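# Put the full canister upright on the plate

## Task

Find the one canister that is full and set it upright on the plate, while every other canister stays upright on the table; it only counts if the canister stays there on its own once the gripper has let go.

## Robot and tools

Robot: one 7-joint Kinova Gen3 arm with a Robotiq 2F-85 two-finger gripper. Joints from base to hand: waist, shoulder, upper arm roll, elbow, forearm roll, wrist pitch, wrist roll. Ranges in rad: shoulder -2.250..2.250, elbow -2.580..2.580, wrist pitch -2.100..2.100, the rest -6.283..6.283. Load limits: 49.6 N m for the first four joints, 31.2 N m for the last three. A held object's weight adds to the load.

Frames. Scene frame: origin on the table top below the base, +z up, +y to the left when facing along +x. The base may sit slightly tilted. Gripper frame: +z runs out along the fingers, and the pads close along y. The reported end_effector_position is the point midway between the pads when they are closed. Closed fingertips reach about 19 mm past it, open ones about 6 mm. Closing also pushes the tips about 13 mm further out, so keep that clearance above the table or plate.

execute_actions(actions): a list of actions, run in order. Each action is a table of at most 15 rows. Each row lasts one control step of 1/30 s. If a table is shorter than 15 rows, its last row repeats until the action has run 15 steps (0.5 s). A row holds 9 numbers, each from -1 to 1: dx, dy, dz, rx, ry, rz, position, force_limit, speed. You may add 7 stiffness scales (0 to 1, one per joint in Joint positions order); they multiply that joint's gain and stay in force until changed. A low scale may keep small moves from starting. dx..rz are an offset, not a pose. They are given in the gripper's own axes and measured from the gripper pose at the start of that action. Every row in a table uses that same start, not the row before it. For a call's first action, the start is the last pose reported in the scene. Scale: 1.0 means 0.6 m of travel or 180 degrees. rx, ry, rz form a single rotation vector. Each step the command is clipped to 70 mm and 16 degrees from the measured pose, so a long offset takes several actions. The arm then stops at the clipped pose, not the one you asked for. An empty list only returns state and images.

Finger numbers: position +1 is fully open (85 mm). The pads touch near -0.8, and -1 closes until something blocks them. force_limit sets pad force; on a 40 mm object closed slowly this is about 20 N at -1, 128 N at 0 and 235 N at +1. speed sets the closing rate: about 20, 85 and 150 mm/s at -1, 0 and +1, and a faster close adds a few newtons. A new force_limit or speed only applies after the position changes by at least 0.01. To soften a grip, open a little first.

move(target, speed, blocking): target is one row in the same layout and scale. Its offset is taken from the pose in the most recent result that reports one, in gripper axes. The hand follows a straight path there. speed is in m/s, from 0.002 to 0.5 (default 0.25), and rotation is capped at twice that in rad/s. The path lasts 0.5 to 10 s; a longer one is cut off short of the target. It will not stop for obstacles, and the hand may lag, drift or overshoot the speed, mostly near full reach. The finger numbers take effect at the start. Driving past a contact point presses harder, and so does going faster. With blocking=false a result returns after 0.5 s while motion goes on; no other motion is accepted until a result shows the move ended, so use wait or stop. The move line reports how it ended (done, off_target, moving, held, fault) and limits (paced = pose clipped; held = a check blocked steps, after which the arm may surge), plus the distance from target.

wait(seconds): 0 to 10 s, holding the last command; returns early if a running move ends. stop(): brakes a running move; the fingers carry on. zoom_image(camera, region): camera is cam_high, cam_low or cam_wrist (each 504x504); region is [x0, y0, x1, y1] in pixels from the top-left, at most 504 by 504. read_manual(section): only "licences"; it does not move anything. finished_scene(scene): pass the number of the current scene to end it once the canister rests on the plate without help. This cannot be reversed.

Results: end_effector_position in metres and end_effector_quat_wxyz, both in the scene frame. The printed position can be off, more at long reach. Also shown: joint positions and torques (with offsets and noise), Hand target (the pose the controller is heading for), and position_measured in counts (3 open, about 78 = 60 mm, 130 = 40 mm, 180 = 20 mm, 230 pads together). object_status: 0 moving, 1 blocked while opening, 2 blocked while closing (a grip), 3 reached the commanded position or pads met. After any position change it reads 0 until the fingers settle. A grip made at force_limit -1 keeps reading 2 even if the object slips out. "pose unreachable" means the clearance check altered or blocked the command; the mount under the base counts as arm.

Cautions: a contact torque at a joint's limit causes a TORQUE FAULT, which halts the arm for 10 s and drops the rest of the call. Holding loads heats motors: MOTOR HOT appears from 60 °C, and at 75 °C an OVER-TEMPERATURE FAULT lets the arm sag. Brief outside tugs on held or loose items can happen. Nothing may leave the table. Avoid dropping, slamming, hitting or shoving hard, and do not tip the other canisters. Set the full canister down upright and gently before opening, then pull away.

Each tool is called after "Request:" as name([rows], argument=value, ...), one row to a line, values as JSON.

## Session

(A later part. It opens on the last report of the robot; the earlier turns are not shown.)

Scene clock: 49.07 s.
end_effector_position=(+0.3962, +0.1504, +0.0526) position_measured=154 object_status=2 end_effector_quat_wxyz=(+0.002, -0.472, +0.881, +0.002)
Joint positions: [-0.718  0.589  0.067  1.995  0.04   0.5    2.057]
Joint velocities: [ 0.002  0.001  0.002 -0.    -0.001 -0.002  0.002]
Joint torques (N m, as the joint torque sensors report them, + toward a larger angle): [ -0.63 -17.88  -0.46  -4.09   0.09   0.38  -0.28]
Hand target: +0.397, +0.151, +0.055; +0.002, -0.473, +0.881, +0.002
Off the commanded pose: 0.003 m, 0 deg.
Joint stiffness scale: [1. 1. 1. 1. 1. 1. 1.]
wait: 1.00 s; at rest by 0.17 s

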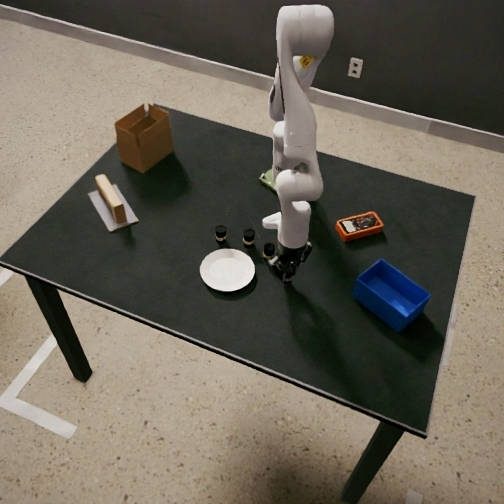

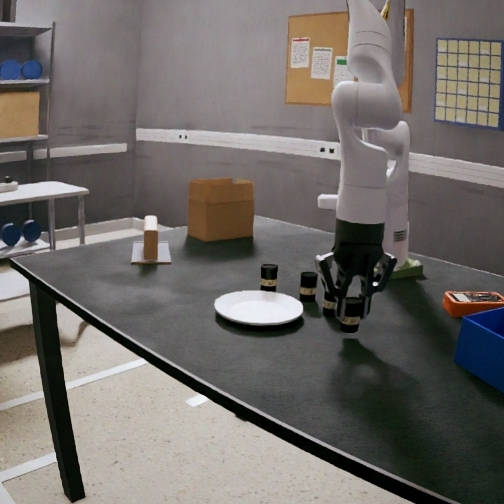

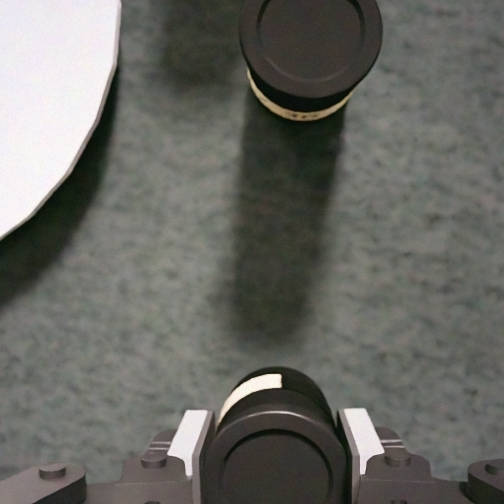

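Request:
move(target=[0.06,-0.07,-0.05,0,0,0,-1,-0.5,0], speed=0.15)

Request:
move(target=[0.14,-0.135,0.025,0,0,0,-1,-0.5,0], speed=0.15)

Request:
move(target=[0,0,0.032,0,0,0,-1,-0.5,0], speed=0.03)

Scene clock: 54.00 s.
end_effector_position=(+0.4105, +0.0965, +0.0798) position_measured=154 object_status=2 end_effector_quat_wxyz=(+0.002, -0.472, +0.882, +0.001)
Joint positions: [-0.583  0.516  0.061  1.991  0.04   0.57   2.19 ]
Joint velocities: [ 0.017 -0.005 -0.015 -0.001 -0.001  0.002 -0.001]
Joint torques (N m, as the joint torque sensors report them, + toward a larger angle): [ -0.1  -17.53  -0.54  -4.55   0.05   0.46  -0.23]
Hand target: +0.411, +0.097, +0.082; +0.002, -0.472, +0.881, +0.002
Off the commanded pose: 0.003 m, 0 deg.
Joint stiffness scale: [1. 1. 1. 1. 1. 1. 1.]
move: done

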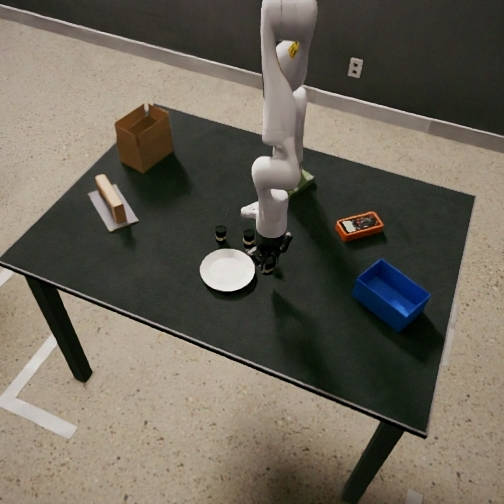

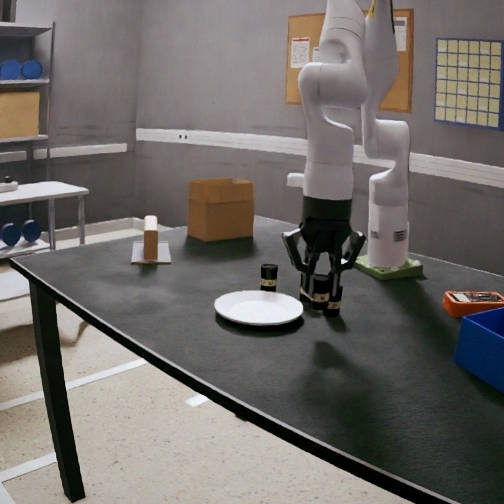

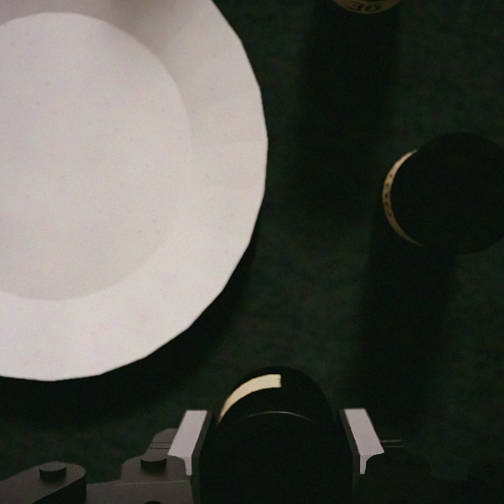

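Scene clock: 55.27 s.
end_effector_position=(+0.4277, -0.0190, +0.0655) position_measured=154 object_status=2 end_effector_quat_wxyz=(-0.002, -0.472, +0.882, -0.000)
Joint positions: [-0.273  0.543  0.038  1.981  0.032  0.547  2.487]
Joint velocities: [ 0.023  0.002 -0.018 -0.001  0.     0.    -0.001]
Joint torques (N m, as the joint torque sensors report them, + toward a larger angle): [  0.11 -17.89  -0.4   -4.41   0.1    0.44  -0.27]
Hand target: +0.431, -0.019, +0.064; +0.002, -0.472, +0.882, +0.000
Off the commanded pose: 0.004 m, 1 deg.
Joint stiffness scale: [1. 1. 1. 1. 1. 1. 1.]
move: off_target

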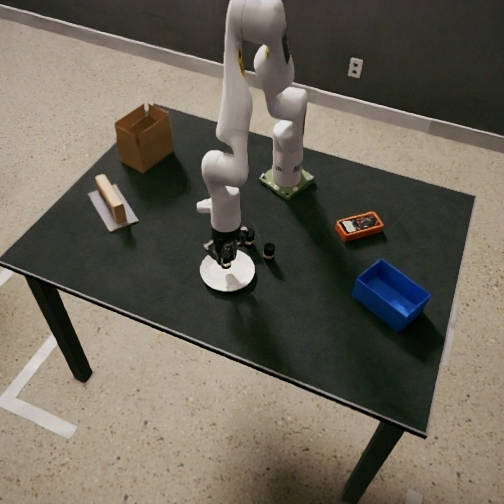

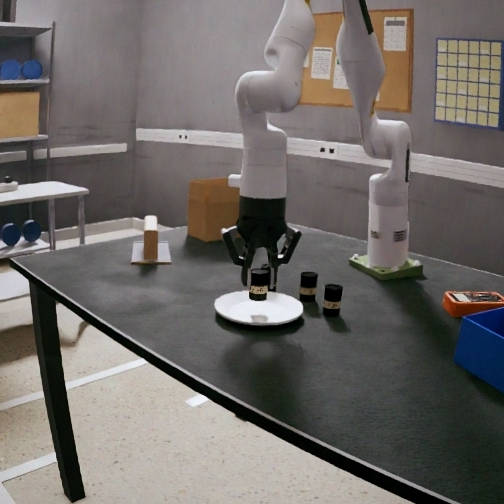

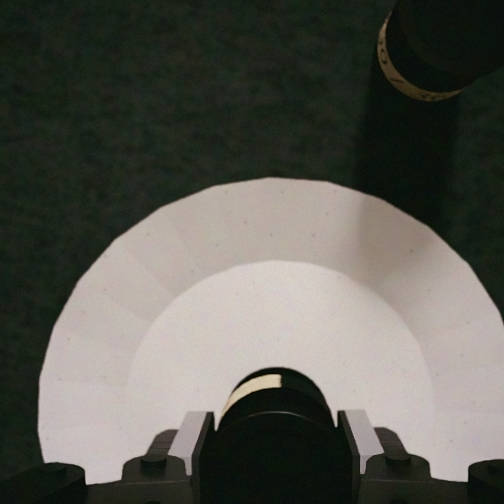

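Scene clock: 56.23 s.
end_effector_position=(+0.4287, -0.0183, +0.0487) position_measured=154 object_status=2 end_effector_quat_wxyz=(-0.002, -0.473, +0.881, -0.000)
Joint positions: [-0.273  0.582  0.038  1.987  0.032  0.502  2.487]
Joint velocities: [ 0.001  0.005 -0.001  0.    -0.    -0.001 -0.   ]
Joint torques (N m, as the joint torque sensors report them, + toward a larger angle): [ -0.14 -17.91  -0.27  -3.99   0.06   0.3   -0.29]
Hand target: +0.428, -0.019, +0.046; -0.002, -0.472, +0.882, -0.000
Off the commanded pose: 0.003 m, 0 deg.
Joint stiffness scale: [1. 1. 1. 1. 1. 1. 1.]
move: done

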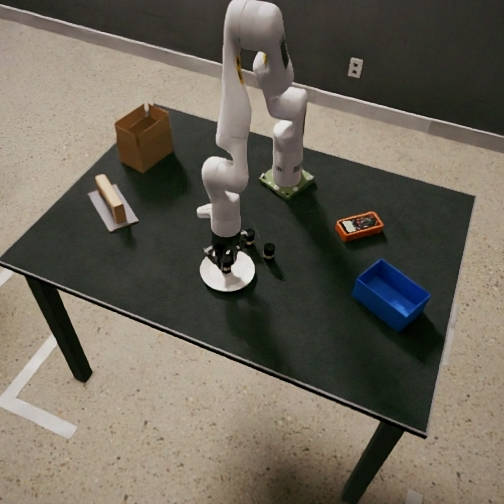

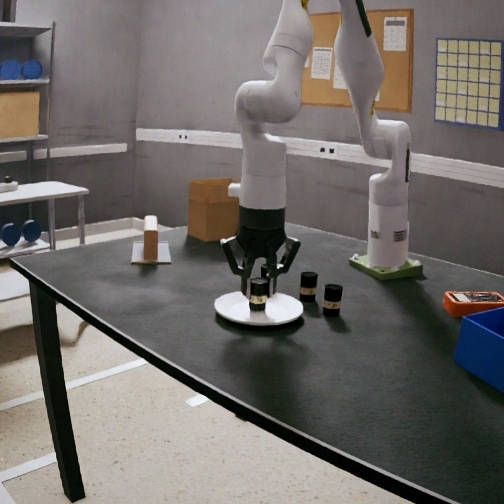

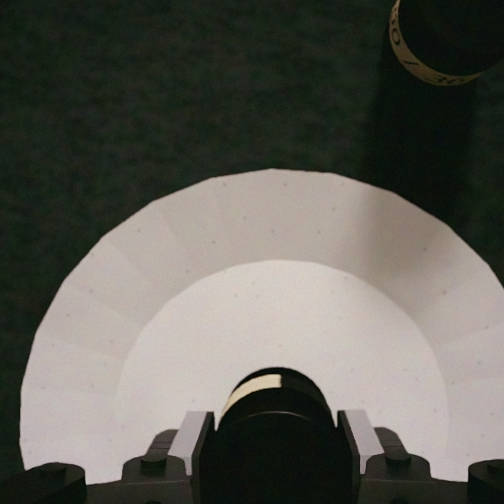

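Request:
execute_actions([
  [[0,0,0.011,0,0,0,-1,-0.5,0]],
  [[0,0,0,0,0,0,1,-0.5,0.5]],
  [[0,0,-0.08,0,0,0,1,-0.5,0]],
])

Request:
finished_scene(scene=1)

Scene clock: 61.60 s.
end_effector_position=(+0.4283, -0.0193, +0.0895) position_measured=3 object_status=3 end_effector_quat_wxyz=(-0.003, -0.472, +0.882, +0.000)
Joint positions: [-0.274  0.493  0.038  1.96   0.032  0.62   2.487]
Joint velocities: [-0.003 -0.02  -0.001 -0.003  0.001  0.004 -0.002]
Joint torques (N m, as the joint torque sensors report them, + toward a larger angle): [ -0.15 -17.28  -0.33  -4.91   0.04   0.35  -0.28]
Hand target: +0.429, -0.018, +0.093; -0.002, -0.473, +0.881, -0.000
Off the commanded pose: 0.004 m, 0 deg.
Joint stiffness scale: [1. 1. 1. 1. 1. 1. 1.]

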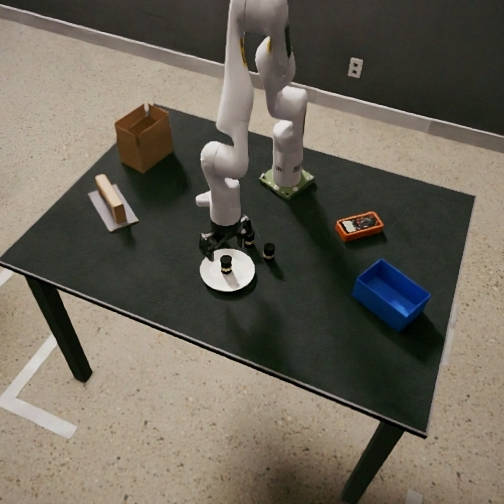

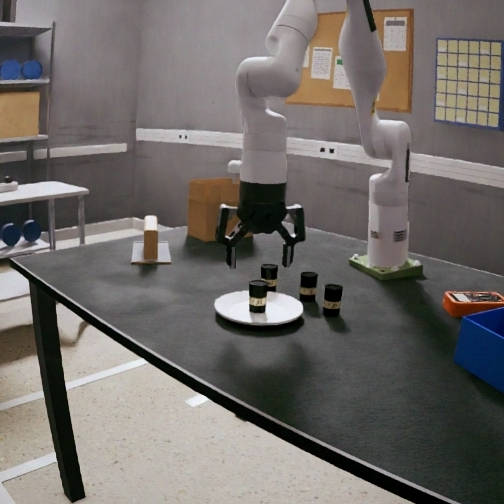

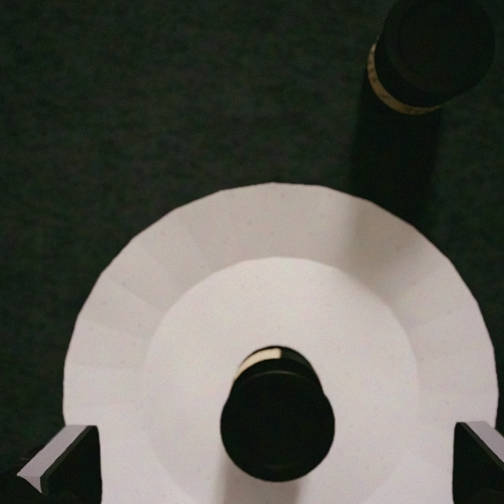

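The scene is finished: the task was done.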